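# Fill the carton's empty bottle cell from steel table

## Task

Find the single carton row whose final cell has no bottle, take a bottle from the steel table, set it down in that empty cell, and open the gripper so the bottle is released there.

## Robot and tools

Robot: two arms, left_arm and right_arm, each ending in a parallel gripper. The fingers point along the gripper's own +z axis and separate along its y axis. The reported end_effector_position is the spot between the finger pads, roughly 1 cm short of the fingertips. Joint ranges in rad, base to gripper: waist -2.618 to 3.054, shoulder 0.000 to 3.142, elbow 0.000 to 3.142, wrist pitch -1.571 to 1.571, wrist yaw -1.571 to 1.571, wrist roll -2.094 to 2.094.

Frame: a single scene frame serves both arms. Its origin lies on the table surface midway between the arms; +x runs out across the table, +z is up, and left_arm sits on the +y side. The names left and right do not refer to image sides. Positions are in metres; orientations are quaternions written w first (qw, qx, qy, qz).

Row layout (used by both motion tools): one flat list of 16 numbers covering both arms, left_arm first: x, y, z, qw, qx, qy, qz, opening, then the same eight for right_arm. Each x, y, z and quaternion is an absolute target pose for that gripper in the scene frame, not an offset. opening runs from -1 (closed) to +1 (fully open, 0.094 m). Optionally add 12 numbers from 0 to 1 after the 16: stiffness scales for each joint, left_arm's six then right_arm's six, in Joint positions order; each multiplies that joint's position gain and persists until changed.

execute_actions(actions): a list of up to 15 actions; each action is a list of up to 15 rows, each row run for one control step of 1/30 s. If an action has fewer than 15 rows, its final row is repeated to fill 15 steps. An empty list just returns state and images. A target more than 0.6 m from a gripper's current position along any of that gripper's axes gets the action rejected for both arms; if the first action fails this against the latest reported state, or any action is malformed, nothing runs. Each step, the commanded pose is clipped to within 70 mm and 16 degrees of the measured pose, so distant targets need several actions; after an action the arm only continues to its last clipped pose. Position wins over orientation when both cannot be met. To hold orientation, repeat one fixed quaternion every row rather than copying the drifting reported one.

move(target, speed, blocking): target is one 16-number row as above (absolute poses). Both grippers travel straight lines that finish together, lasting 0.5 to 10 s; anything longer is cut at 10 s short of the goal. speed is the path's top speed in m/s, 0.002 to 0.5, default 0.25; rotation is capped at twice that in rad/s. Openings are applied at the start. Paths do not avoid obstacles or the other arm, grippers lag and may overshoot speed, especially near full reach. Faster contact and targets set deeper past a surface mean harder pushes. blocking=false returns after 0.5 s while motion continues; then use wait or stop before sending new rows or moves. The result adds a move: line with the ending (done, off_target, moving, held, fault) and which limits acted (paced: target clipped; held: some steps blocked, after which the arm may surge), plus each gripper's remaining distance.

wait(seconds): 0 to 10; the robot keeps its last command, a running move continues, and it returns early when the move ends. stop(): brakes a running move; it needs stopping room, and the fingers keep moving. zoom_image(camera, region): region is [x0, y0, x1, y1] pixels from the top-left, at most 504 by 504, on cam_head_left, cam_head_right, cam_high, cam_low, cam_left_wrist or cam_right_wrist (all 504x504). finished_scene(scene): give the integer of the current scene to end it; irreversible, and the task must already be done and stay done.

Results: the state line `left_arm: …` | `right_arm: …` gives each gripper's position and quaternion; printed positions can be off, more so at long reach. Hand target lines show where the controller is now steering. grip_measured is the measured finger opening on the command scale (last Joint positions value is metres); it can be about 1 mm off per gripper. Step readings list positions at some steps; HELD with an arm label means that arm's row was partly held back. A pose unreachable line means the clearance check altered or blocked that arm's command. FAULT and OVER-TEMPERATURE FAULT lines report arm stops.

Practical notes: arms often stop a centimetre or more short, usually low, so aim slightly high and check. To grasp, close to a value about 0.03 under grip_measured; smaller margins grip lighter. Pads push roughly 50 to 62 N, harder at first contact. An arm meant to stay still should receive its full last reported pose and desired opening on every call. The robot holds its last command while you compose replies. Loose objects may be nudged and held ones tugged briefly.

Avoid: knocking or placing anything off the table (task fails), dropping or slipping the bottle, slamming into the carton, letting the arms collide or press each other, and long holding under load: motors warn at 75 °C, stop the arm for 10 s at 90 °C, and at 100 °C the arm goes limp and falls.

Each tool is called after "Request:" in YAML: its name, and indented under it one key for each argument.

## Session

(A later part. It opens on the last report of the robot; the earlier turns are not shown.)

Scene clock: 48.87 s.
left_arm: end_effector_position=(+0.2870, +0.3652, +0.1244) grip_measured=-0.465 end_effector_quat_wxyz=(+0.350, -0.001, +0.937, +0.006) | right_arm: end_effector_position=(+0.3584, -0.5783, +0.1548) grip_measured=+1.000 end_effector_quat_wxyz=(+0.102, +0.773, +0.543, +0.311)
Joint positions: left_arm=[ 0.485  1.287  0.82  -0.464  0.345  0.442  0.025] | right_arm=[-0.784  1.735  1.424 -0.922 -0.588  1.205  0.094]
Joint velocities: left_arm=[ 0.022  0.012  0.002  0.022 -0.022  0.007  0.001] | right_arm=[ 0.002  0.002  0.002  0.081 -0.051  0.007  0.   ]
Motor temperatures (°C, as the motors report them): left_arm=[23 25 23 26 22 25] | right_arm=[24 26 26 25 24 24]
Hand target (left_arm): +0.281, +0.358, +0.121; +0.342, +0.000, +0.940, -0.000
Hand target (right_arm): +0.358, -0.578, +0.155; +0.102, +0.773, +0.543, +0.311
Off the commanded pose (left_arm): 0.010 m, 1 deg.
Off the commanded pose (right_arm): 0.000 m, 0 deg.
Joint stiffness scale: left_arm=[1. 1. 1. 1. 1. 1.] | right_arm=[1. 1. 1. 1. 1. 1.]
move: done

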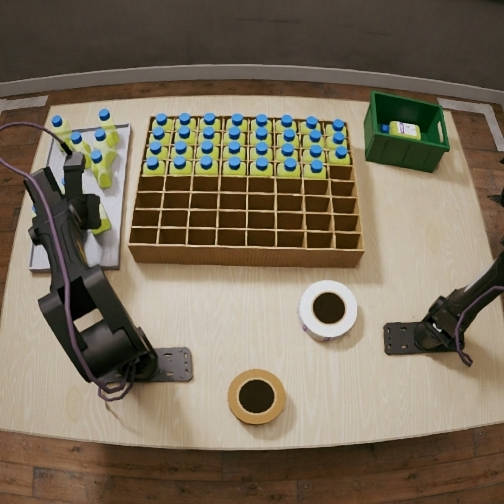

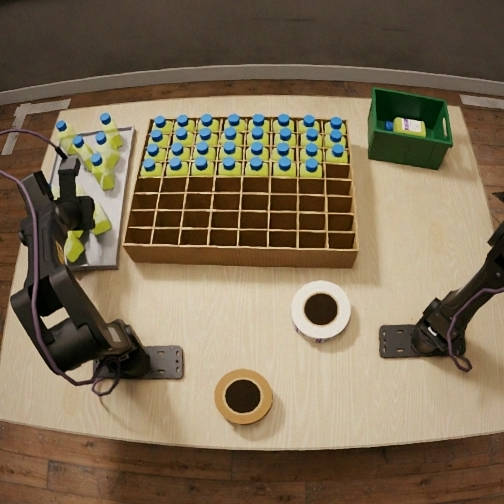

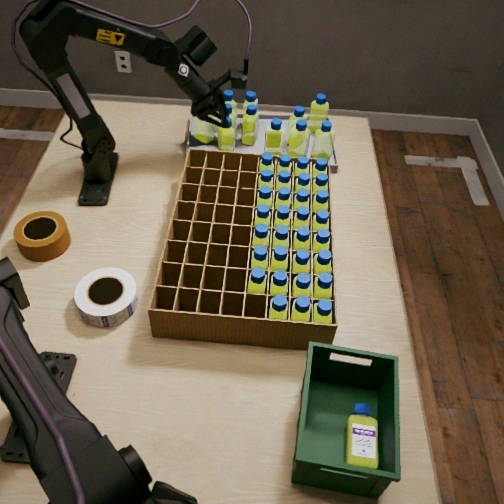

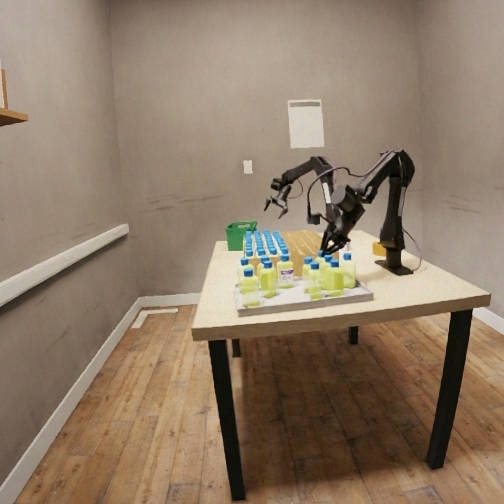

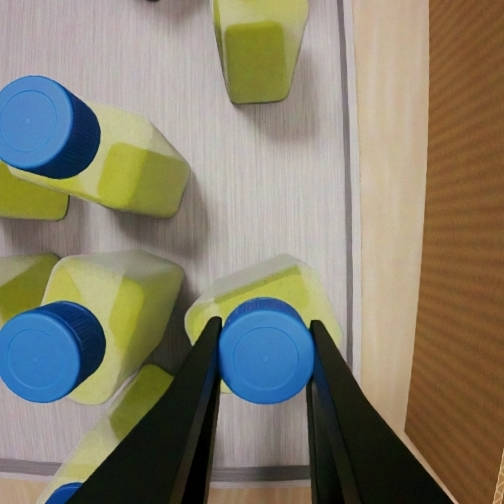

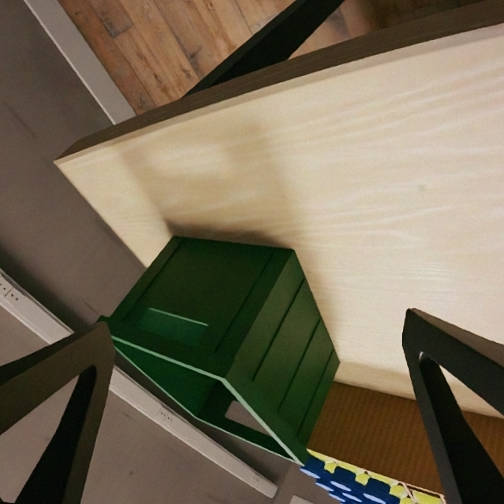

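Request:
move:
  target: [0.287, 0.365, 0.245, 0.342, 0, 0.940, 0, -0.50, 0.3584, -0.5783, 0.1548, 0.102, 0.773, 0.543, 0.311, 1]
  speed: 0.15

Scene clock: 50.80 s.
left_arm: end_effector_position=(+0.2812, +0.3626, +0.2415) grip_measured=-0.475 end_effector_quat_wxyz=(+0.339, -0.004, +0.941, +0.002) | right_arm: end_effector_position=(+0.3584, -0.5783, +0.1548) grip_measured=+1.000 end_effector_quat_wxyz=(+0.102, +0.773, +0.543, +0.311)
Joint positions: left_arm=[ 0.485  1.287  1.303 -0.971  0.34   0.442  0.025] | right_arm=[-0.784  1.735  1.424 -0.922 -0.588  1.205  0.094]
Joint velocities: left_arm=[-0.022 -0.002  0.007 -0.081 -0.022 -0.037 -0.   ] | right_arm=[ 0.002  0.007  0.007 -0.037  0.022  0.007  0.   ]
Motor temperatures (°C, as the motors report them): left_arm=[23 25 24 26 22 25] | right_arm=[24 26 26 25 24 24]
Hand target (left_arm): +0.284, +0.363, +0.245; +0.342, +0.000, +0.940, +0.000
Hand target (right_arm): +0.358, -0.578, +0.155; +0.102, +0.773, +0.543, +0.311
Off the commanded pose (left_arm): 0.007 m, 1 deg.
Off the commanded pose (right_arm): 0.000 m, 0 deg.
Joint stiffness scale: left_arm=[1. 1. 1. 1. 1. 1.] | right_arm=[1. 1. 1. 1. 1. 1.]
move: done

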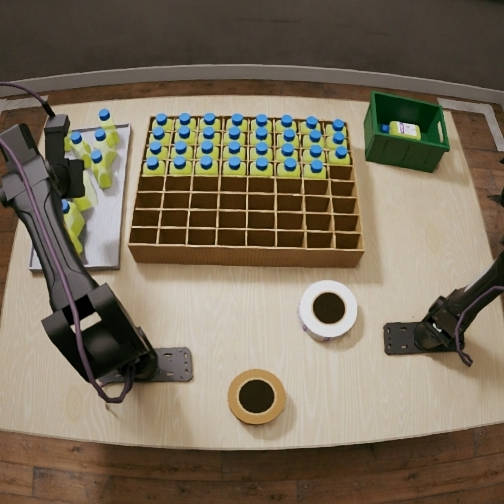

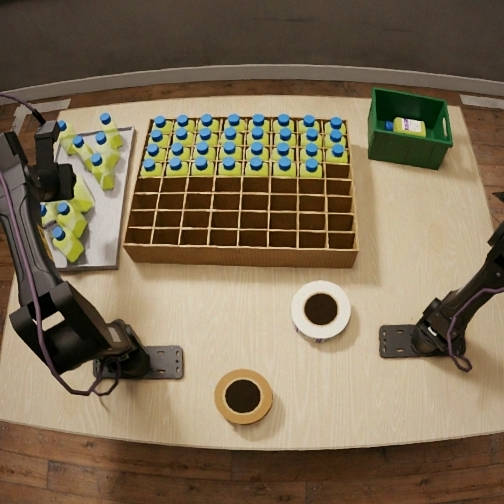

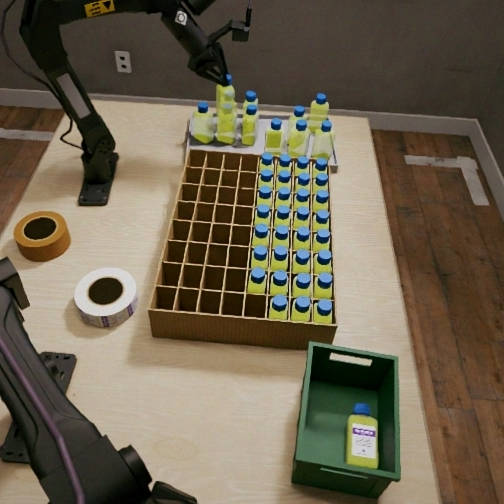

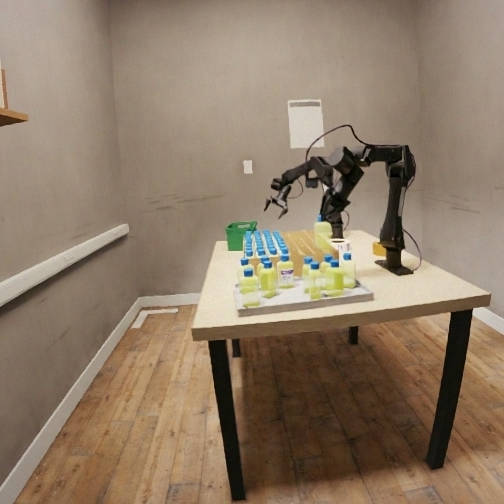

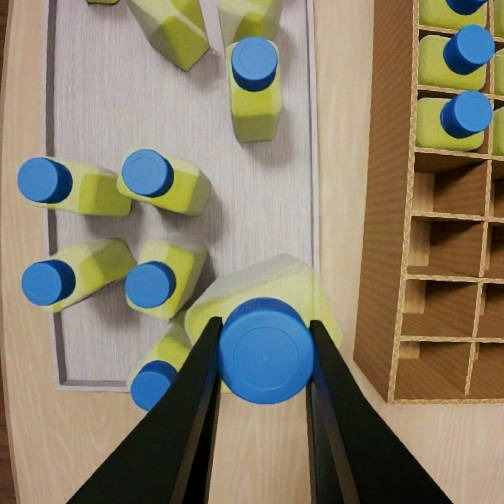

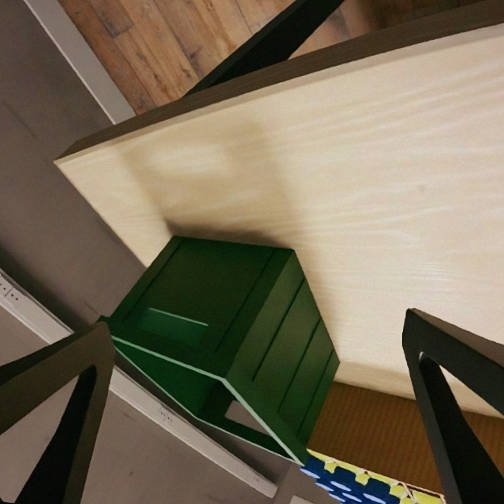

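Request:
move:
  target: [0.345, -0.145, 0.25, 0.3357, 0.1794, 0.9227, -0.0653, -0.50, 0.3584, -0.5783, 0.1548, 0.102, 0.773, 0.543, 0.311, 1]
  speed: 0.25

Scene clock: 55.53 s.
left_arm: end_effector_position=(+0.3474, -0.1424, +0.2471) grip_measured=-0.475 end_effector_quat_wxyz=(+0.331, +0.180, +0.923, -0.082) | right_arm: end_effector_position=(+0.3584, -0.5783, +0.1548) grip_measured=+1.000 end_effector_quat_wxyz=(+0.102, +0.773, +0.543, +0.311)
Joint positions: left_arm=[-0.963  2.097  2.235 -1.064 -0.284 -0.408  0.025] | right_arm=[-0.784  1.735  1.424 -0.922 -0.588  1.205  0.094]
Joint velocities: left_arm=[ 0.002 -0.002 -0.012 -0.051 -0.037 -0.007 -0.   ] | right_arm=[-0.007  0.002  0.012 -0.007 -0.022  0.095  0.   ]
Motor temperatures (°C, as the motors report them): left_arm=[23 25 24 26 22 25] | right_arm=[24 26 26 25 24 24]
Hand target (left_arm): +0.350, -0.143, +0.254; +0.341, +0.174, +0.920, -0.081
Hand target (right_arm): +0.358, -0.578, +0.155; +0.102, +0.773, +0.543, +0.311
Off the commanded pose (left_arm): 0.005 m, 2 deg.
Off the commanded pose (right_arm): 0.000 m, 0 deg.
Joint stiffness scale: left_arm=[1. 1. 1. 1. 1. 1.] | right_arm=[1. 1. 1. 1. 1. 1.]
move: done

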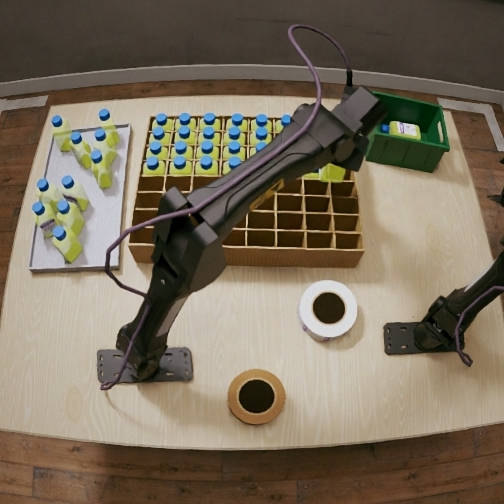

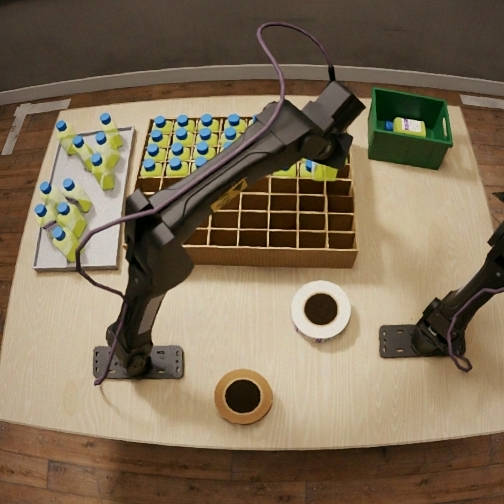

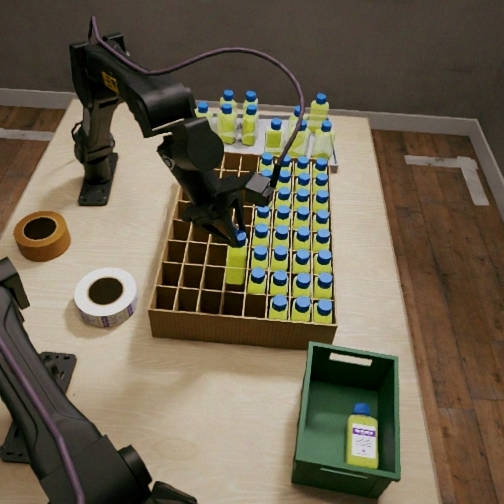

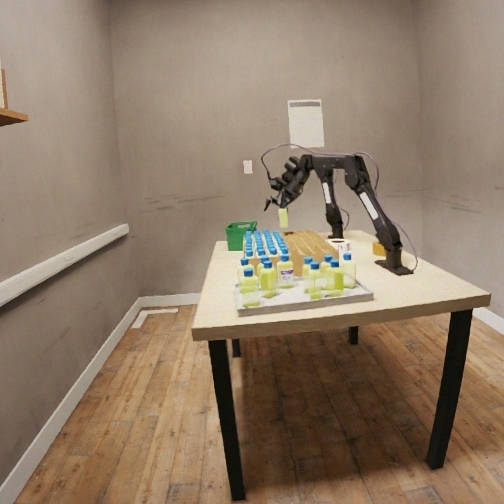

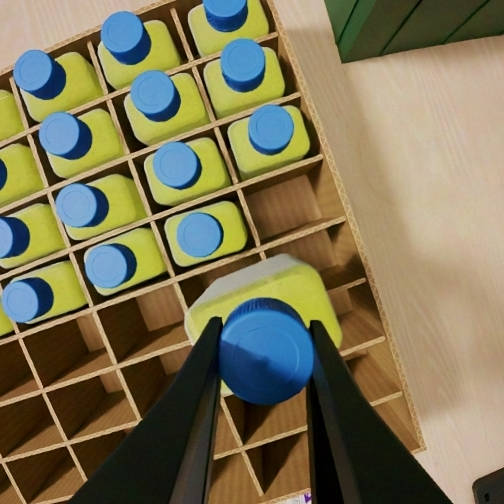

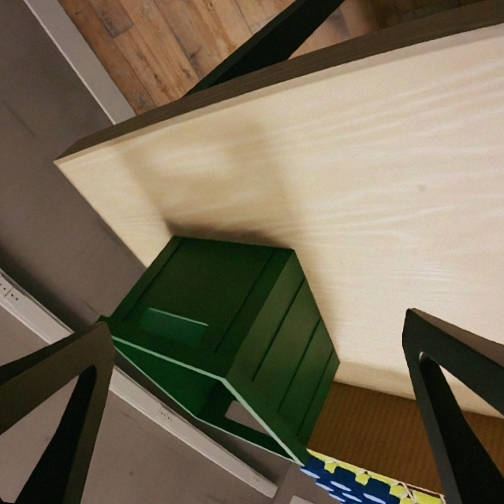

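Request:
zoom_image:
  camera: "cam_left_wrist"
  region: [120, 100, 440, 420]

Region (120, 100, 440, 420) of cam_left_wrist's 504x504 image, scaled by 1.575, with more detail than that image has.

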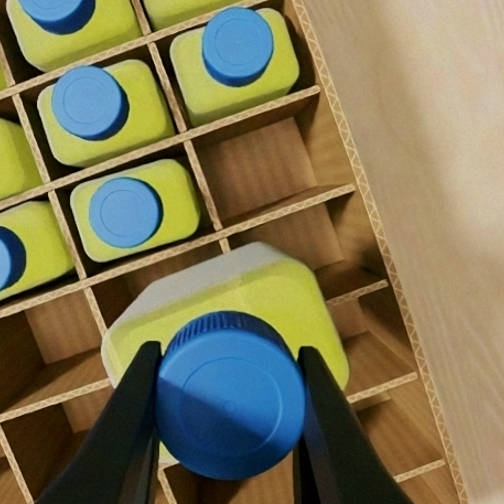

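Request:
move:
  target: [0.347, -0.186, 0.255, 0.3348, 0.1914, 0.9203, -0.0696, -0.50, 0.3584, -0.5783, 0.1548, 0.102, 0.773, 0.543, 0.311, 1]
  speed: 0.1

Request:
move:
  target: [0.392, -0.186, 0.255, 0.3348, 0.1914, 0.9203, -0.0696, -0.50, 0.3584, -0.5783, 0.1548, 0.102, 0.773, 0.543, 0.311, 1]
  speed: 0.1

Scene clock: 61.77 s.
left_arm: end_effector_position=(+0.3455, -0.1847, +0.2506) grip_measured=-0.475 end_effector_quat_wxyz=(+0.332, +0.197, +0.919, -0.077) | right_arm: end_effector_position=(+0.3584, -0.5783, +0.1548) grip_measured=+1.000 end_effector_quat_wxyz=(+0.102, +0.773, +0.543, +0.311)
Joint positions: left_arm=[-1.023  2.434  2.852 -1.359 -0.317 -0.423  0.025] | right_arm=[-0.784  1.735  1.424 -0.922 -0.588  1.205  0.094]
Joint velocities: left_arm=[-0.012 -0.002  0.002 -0.051 -0.022 -0.037 -0.   ] | right_arm=[ 0.017  0.007 -0.007 -0.022  0.007 -0.051  0.   ]
Motor temperatures (°C, as the motors report them): left_arm=[23 26 24 27 22 25] | right_arm=[24 26 26 25 24 24]
Hand target (left_arm): +0.347, -0.185, +0.255; +0.341, +0.192, +0.917, -0.076
Hand target (right_arm): +0.358, -0.578, +0.155; +0.102, +0.773, +0.543, +0.311
Off the commanded pose (left_arm): 0.005 m, 1 deg.
Off the commanded pose (right_arm): 0.000 m, 0 deg.
Joint stiffness scale: left_arm=[1. 1. 1. 1. 1. 1.] | right_arm=[1. 1. 1. 1. 1. 1.]
elbow stopped short (left arm): the move would have taken joint 3 (elbow) straighter than the controller allows; a more bent joint 3 avoids this.
move: done

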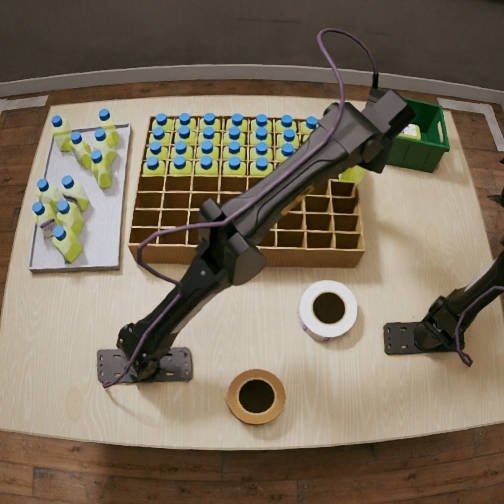

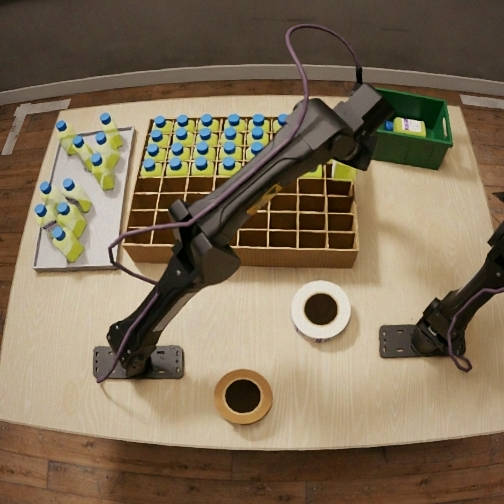

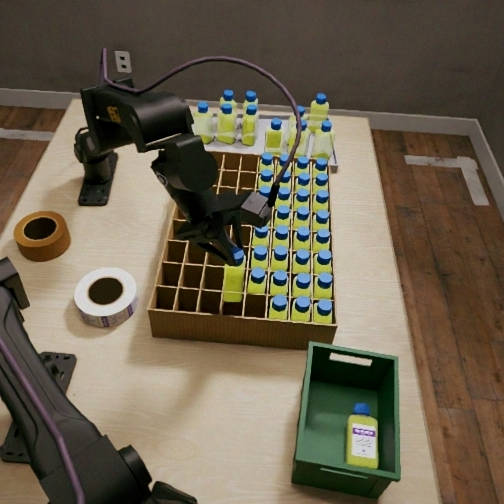

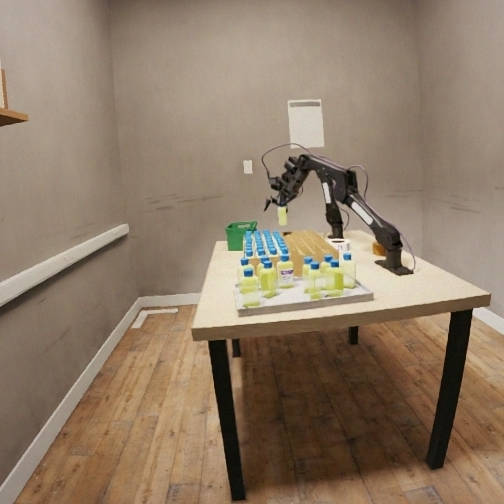

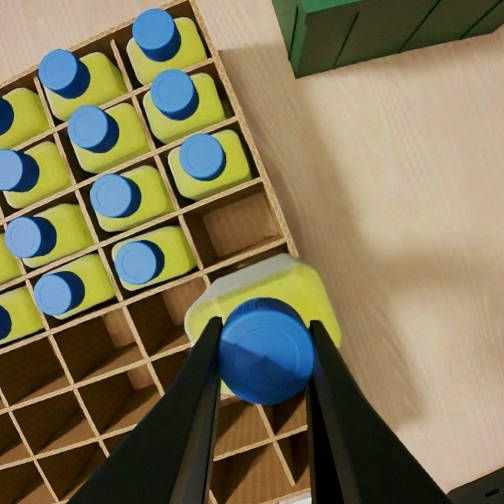

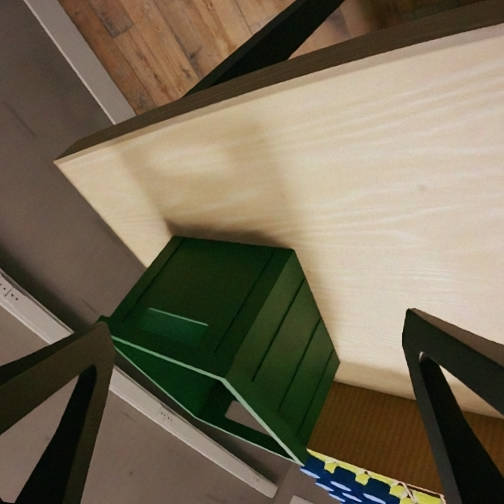

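Scene clock: 62.77 s.
left_arm: end_effector_position=(+0.3863, -0.1822, +0.2474) grip_measured=-0.475 end_effector_quat_wxyz=(+0.359, +0.196, +0.908, -0.086) | right_arm: end_effector_position=(+0.3584, -0.5783, +0.1548) grip_measured=+1.000 end_effector_quat_wxyz=(+0.102, +0.773, +0.543, +0.311)
Joint positions: left_arm=[-0.957  2.469  2.852 -1.246 -0.295 -0.349  0.025] | right_arm=[-0.784  1.735  1.424 -0.922 -0.588  1.205  0.094]
Joint velocities: left_arm=[-0.007 -0.007 -0.027  0.007 -0.022  0.007  0.001] | right_arm=[-0.007 -0.002  0.012  0.066  0.022 -0.022  0.   ]
Motor temperatures (°C, as the motors report them): left_arm=[23 26 24 27 22 25] | right_arm=[24 26 26 25 24 24]
Hand target (left_arm): +0.391, -0.185, +0.255; +0.373, +0.194, +0.902, -0.094
Hand target (right_arm): +0.358, -0.578, +0.155; +0.102, +0.773, +0.543, +0.311
Off the commanded pose (left_arm): 0.010 m, 4 deg.
Off the commanded pose (right_arm): 0.000 m, 0 deg.
Joint stiffness scale: left_arm=[1. 1. 1. 1. 1. 1.] | right_arm=[1. 1. 1. 1. 1. 1.]
elbow stopped short (left arm): the move would have taken joint 3 (elbow) straighter than the controller allows; a more bent joint 3 avoids this.
move: off_target (left_arm)

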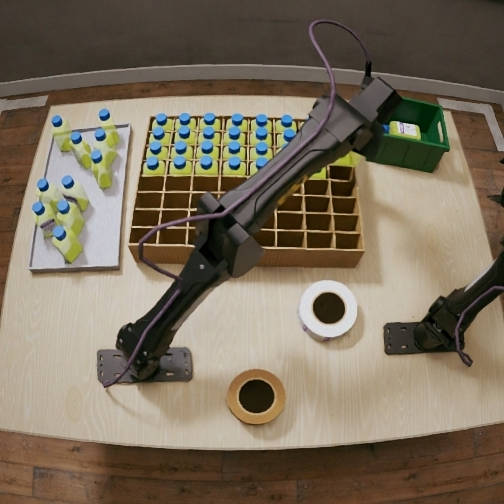

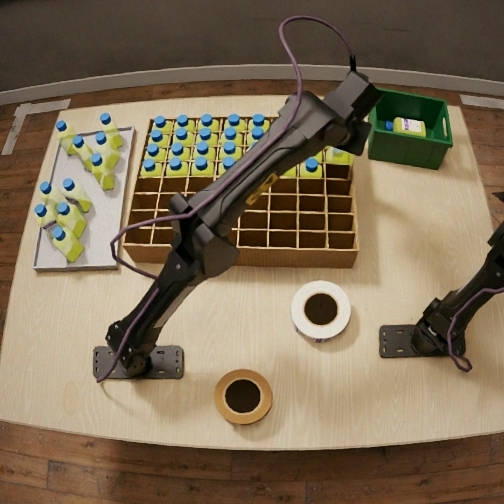

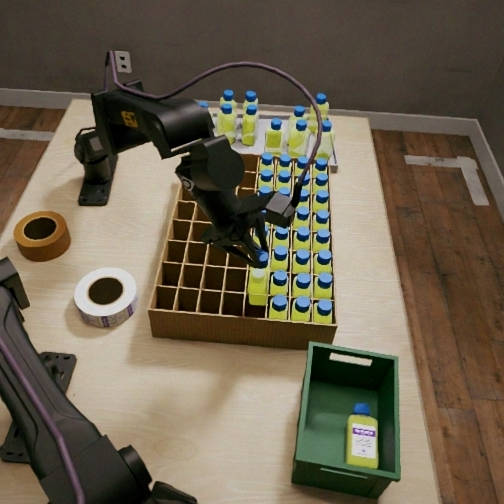

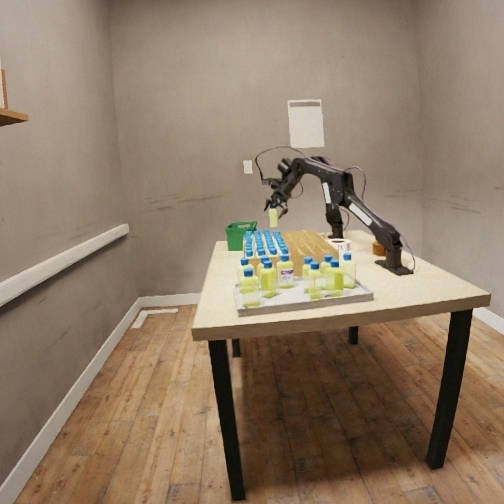

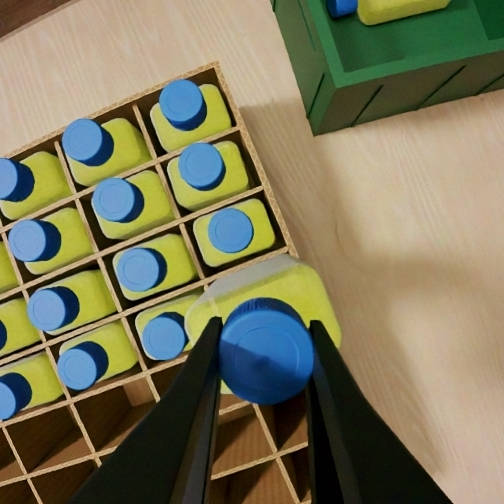

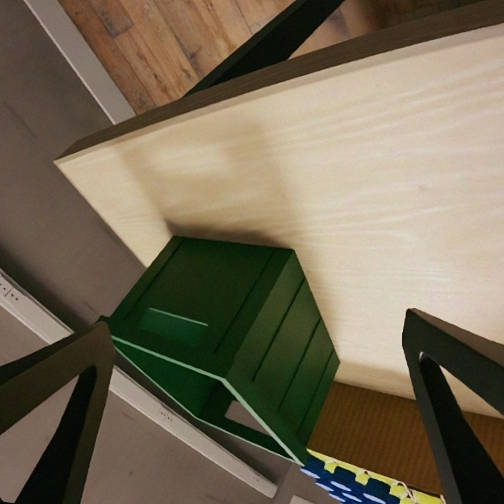

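Request:
zoom_image:
  camera: "cam_high"
  region: [190, 220, 340, 350]

Request:
zoom_image:
  camera: "cam_left_wrist"
  region: [120, 180, 400, 504]

Region (190, 220, 340, 350) of cam_high's 504x504 image, scaled by 3.360, with more detail than that image has; it fills the top 437 rows of this view, and the rest is white.

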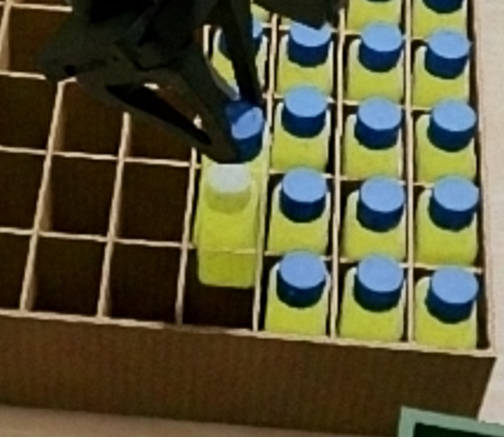

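Region (120, 180, 400, 504) of cam_left_wrist's 504x504 image, scaled by 1.556, with more detail than that image has; it fills the left 436 columns of this view, and the rest is white.

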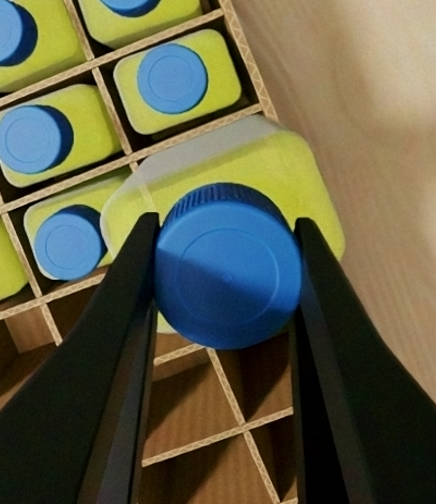

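Request:
move:
  target: [0.387, -0.183, 0.228, 0.3348, 0.1914, 0.9203, -0.0696, -0.50, 0.3584, -0.5783, 0.1548, 0.102, 0.773, 0.543, 0.311, 1]
  speed: 0.04

Scene clock: 66.87 s.
left_arm: end_effector_position=(+0.3859, -0.1820, +0.2235) grip_measured=-0.475 end_effector_quat_wxyz=(+0.337, +0.197, +0.918, -0.071) | right_arm: end_effector_position=(+0.3584, -0.5783, +0.1548) grip_measured=+1.000 end_effector_quat_wxyz=(+0.102, +0.773, +0.543, +0.311)
Joint positions: left_arm=[-0.957  2.504  2.852 -1.271 -0.294 -0.361  0.025] | right_arm=[-0.784  1.735  1.424 -0.922 -0.588  1.205  0.094]
Joint velocities: left_arm=[-0.002 -0.002  0.002 -0.081 -0.051 -0.007  0.   ] | right_arm=[-0.012 -0.002 -0.022 -0.007  0.022 -0.051  0.   ]
Motor temperatures (°C, as the motors report them): left_arm=[23 27 24 27 22 25] | right_arm=[24 26 26 25 24 24]
Hand target (left_arm): +0.387, -0.183, +0.228; +0.342, +0.192, +0.917, -0.075
Hand target (right_arm): +0.358, -0.578, +0.155; +0.102, +0.773, +0.543, +0.311
Off the commanded pose (left_arm): 0.005 m, 1 deg.
Off the commanded pose (right_arm): 0.000 m, 0 deg.
Joint stiffness scale: left_arm=[1. 1. 1. 1. 1. 1.] | right_arm=[1. 1. 1. 1. 1. 1.]
elbow stopped short (left arm): the move would have taken joint 3 (elbow) straighter than the controller allows; a more bent joint 3 avoids this.
move: done

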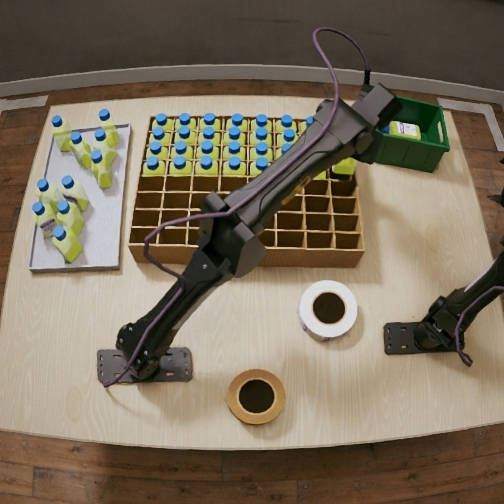

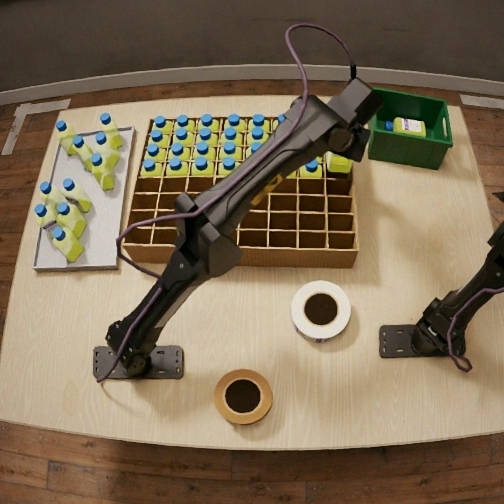

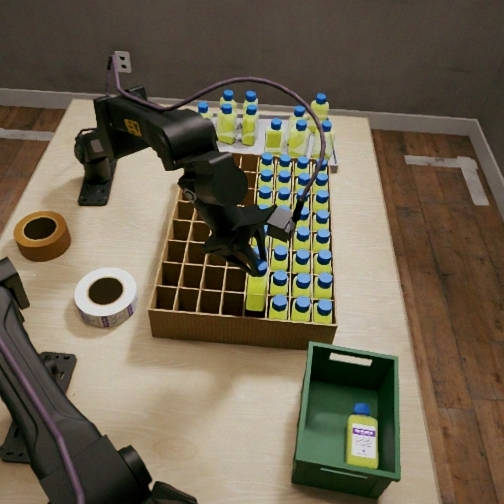

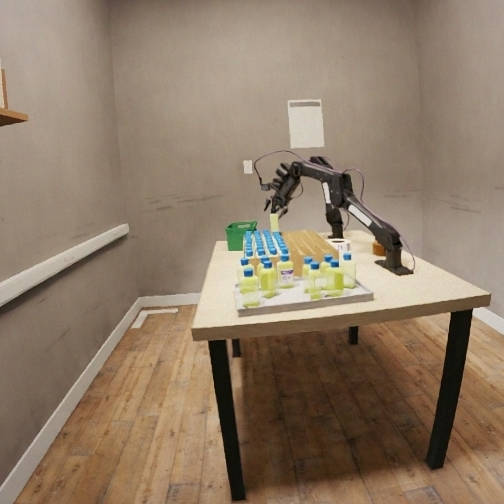

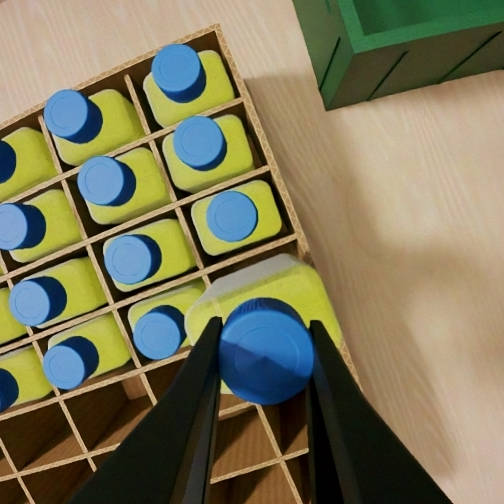

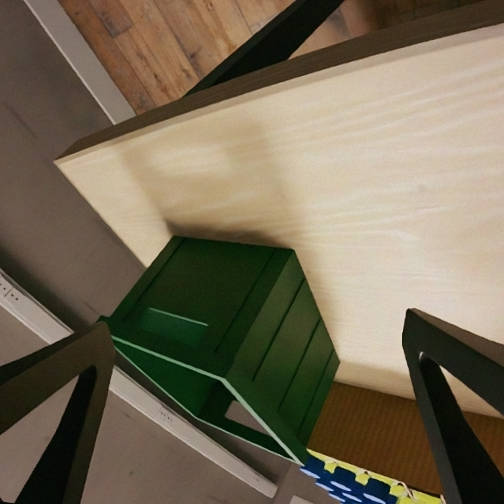

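Request:
zoom_image:
  camera: "cam_high"
  region: [190, 220, 340, 350]

Request:
zoom_image:
  camera: "cam_left_wrist"
  region: [120, 180, 400, 504]

Request:
zoom_image:
  camera: "cam_head_right"
  region: [280, 120, 380, 220]

Region (190, 220, 340, 350) of cam_high's 504x504 image, scaled by 3.360, with more detail than that image has; it fills the top 437 rows of this view, and the rest is white.

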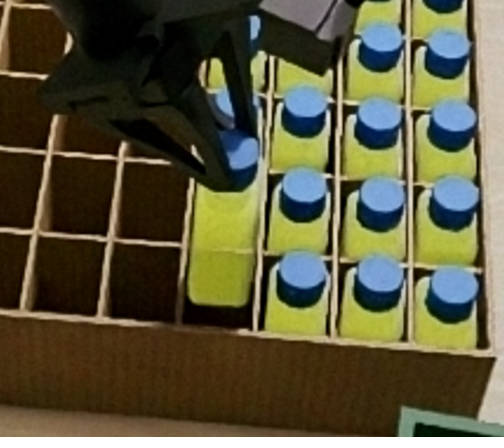

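Region (120, 180, 400, 504) of cam_left_wrist's 504x504 image, scaled by 1.556, with more detail than that image has; it fills the left 436 columns of this view, and the rest is white.

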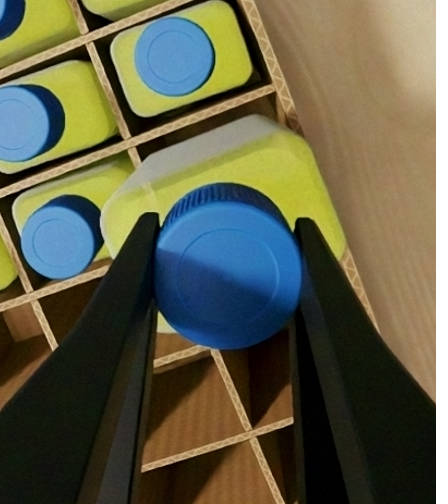

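Region (280, 120, 380, 220) of cam_head_right's 504x504 image, scaled by 5.040, with more detail than that image has.

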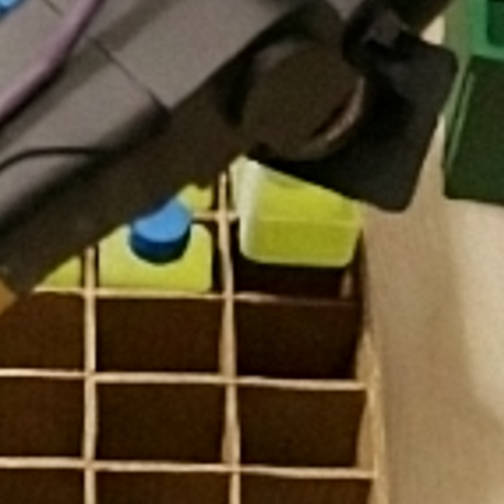

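Request:
move:
  target: [0.387, -0.183, 0.16, 0.3348, 0.1914, 0.9203, -0.0696, -0.50, 0.3584, -0.5783, 0.1548, 0.102, 0.773, 0.543, 0.311, 1]
  speed: 0.05

Scene clock: 69.47 s.
left_arm: end_effector_position=(+0.3880, -0.1850, +0.1488) grip_measured=-0.475 end_effector_quat_wxyz=(+0.323, +0.198, +0.923, -0.063) | right_arm: end_effector_position=(+0.3584, -0.5783, +0.1548) grip_measured=+1.000 end_effector_quat_wxyz=(+0.102, +0.773, +0.543, +0.311)
Joint positions: left_arm=[-0.957  2.335  2.241 -0.863 -0.292 -0.367  0.025] | right_arm=[-0.784  1.735  1.424 -0.922 -0.588  1.205  0.094]
Joint velocities: left_arm=[-0.012 -0.002 -0.007  0.037  0.022 -0.037  0.002] | right_arm=[-0.022 -0.012 -0.017  0.022 -0.007  0.007  0.   ]
Motor temperatures (°C, as the motors report them): left_arm=[23 28 24 27 22 25] | right_arm=[24 26 26 26 24 24]
Hand target (left_arm): +0.388, -0.185, +0.160; +0.334, +0.191, +0.920, -0.070
Hand target (right_arm): +0.358, -0.578, +0.155; +0.102, +0.773, +0.543, +0.311
Off the commanded pose (left_arm): 0.011 m, 2 deg.
Off the commanded pose (right_arm): 0.000 m, 0 deg.
Joint stiffness scale: left_arm=[1. 1. 1. 1. 1. 1.] | right_arm=[1. 1. 1. 1. 1. 1.]
move: off_target (left_arm)

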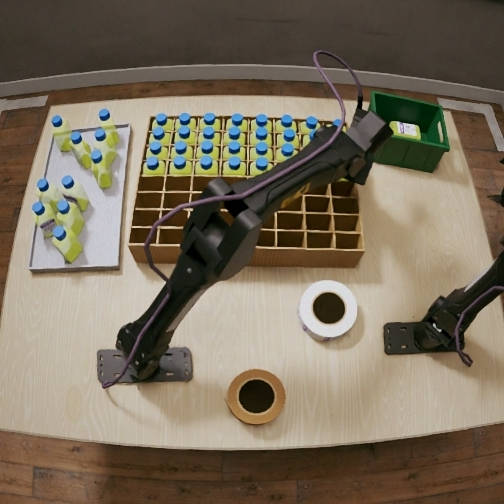

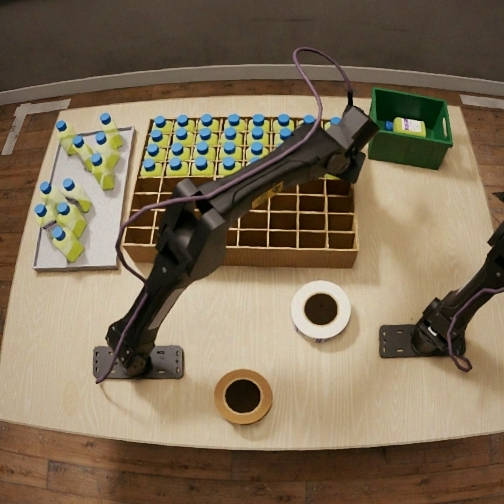

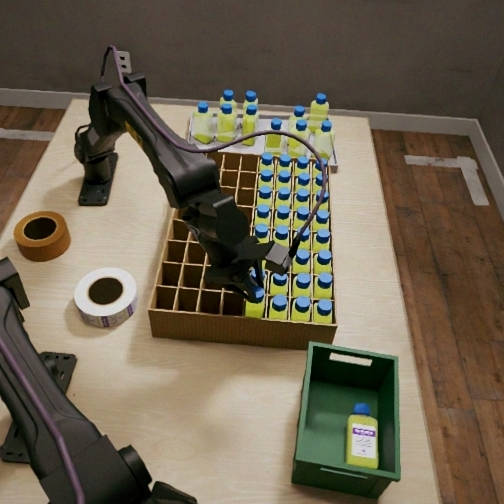

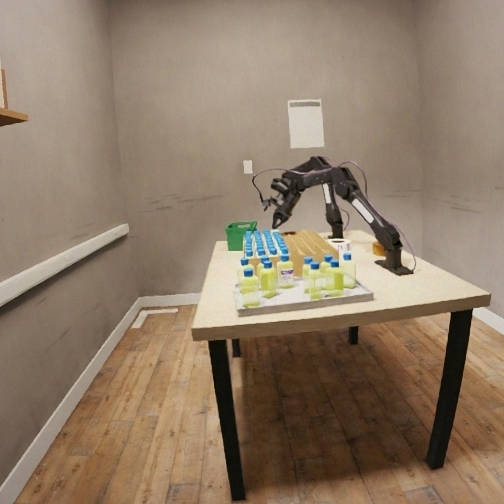

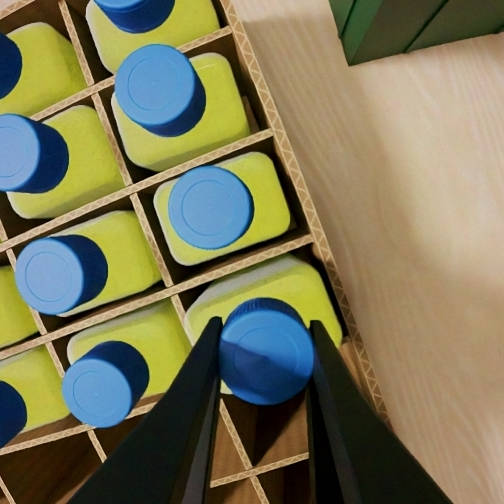

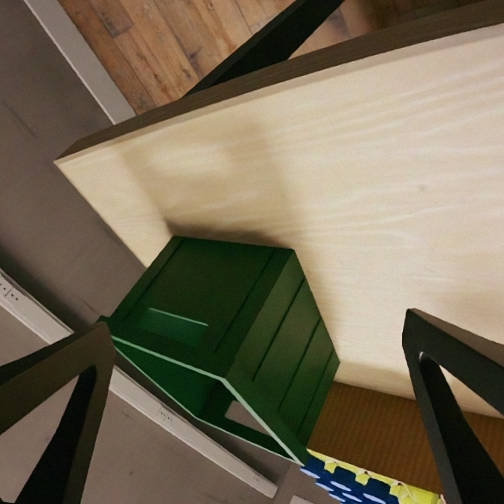

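Request:
move:
  target: [0.387, -0.183, 0.144, 0.3348, 0.1914, 0.9203, -0.0696, -0.50, 0.3584, -0.5783, 0.1548, 0.102, 0.773, 0.543, 0.311, 1]
  speed: 0.03

Scene clock: 70.53 s.
left_arm: end_effector_position=(+0.3875, -0.1844, +0.1340) grip_measured=-0.475 end_effector_quat_wxyz=(+0.326, +0.197, +0.922, -0.065) | right_arm: end_effector_position=(+0.3584, -0.5783, +0.1548) grip_measured=+1.000 end_effector_quat_wxyz=(+0.102, +0.773, +0.543, +0.311)
Joint positions: left_arm=[-0.957  2.312  2.138 -0.775 -0.292 -0.368  0.025] | right_arm=[-0.784  1.735  1.424 -0.922 -0.588  1.205  0.094]
Joint velocities: left_arm=[ 0.002 -0.017 -0.017  0.051 -0.022 -0.022 -0.   ] | right_arm=[-0.007 -0.007  0.017 -0.022  0.037 -0.007  0.   ]
Motor temperatures (°C, as the motors report them): left_arm=[23 28 24 27 22 25] | right_arm=[24 26 26 26 24 24]
Hand target (left_arm): +0.387, -0.183, +0.144; +0.334, +0.191, +0.920, -0.069
Hand target (right_arm): +0.358, -0.578, +0.155; +0.102, +0.773, +0.543, +0.311
Off the commanded pose (left_arm): 0.010 m, 1 deg.
Off the commanded pose (right_arm): 0.000 m, 0 deg.
Joint stiffness scale: left_arm=[1. 1. 1. 1. 1. 1.] | right_arm=[1. 1. 1. 1. 1. 1.]
move: done

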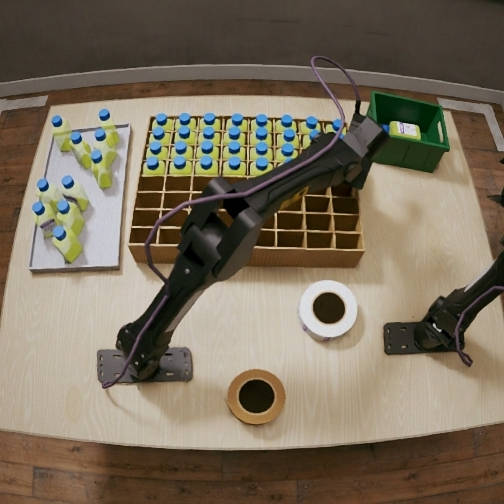

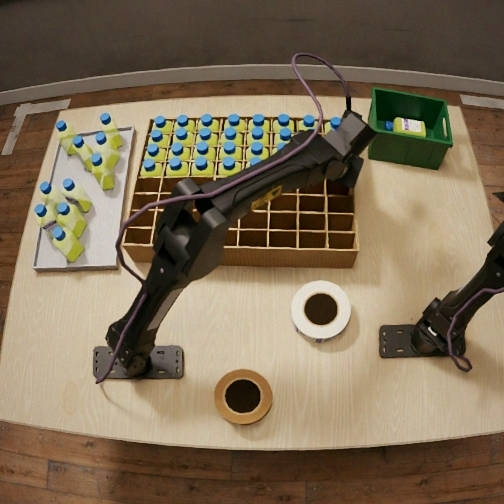

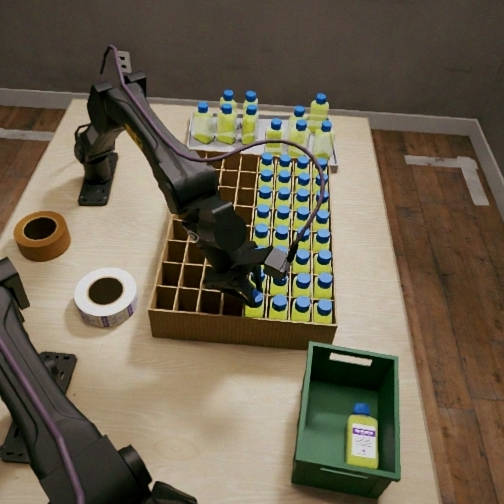

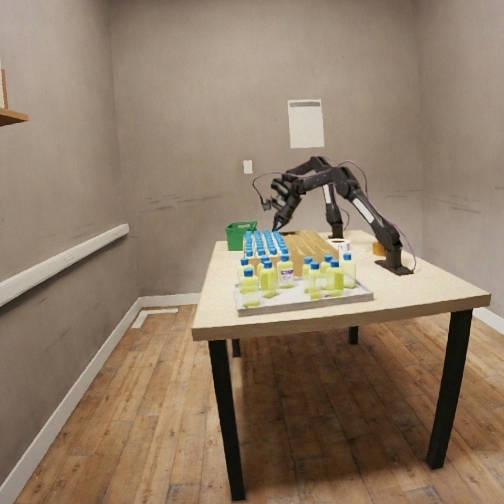

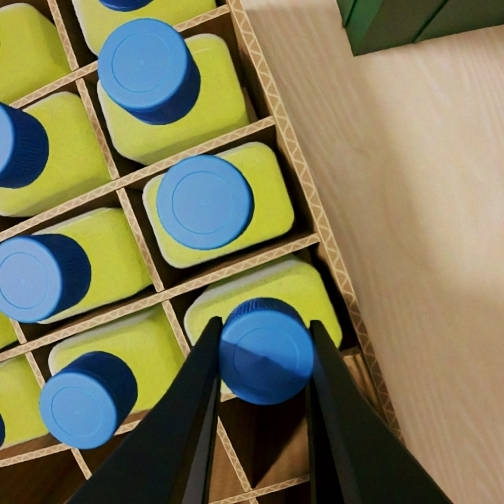

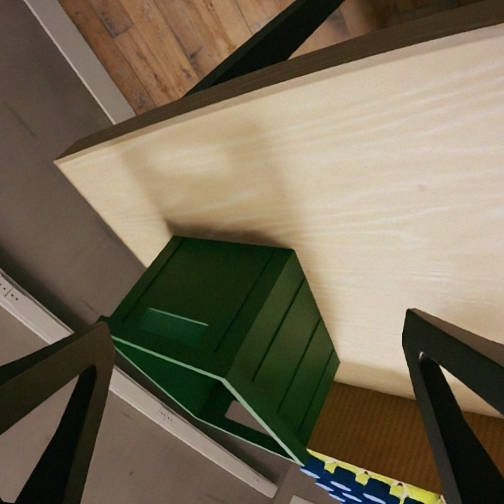

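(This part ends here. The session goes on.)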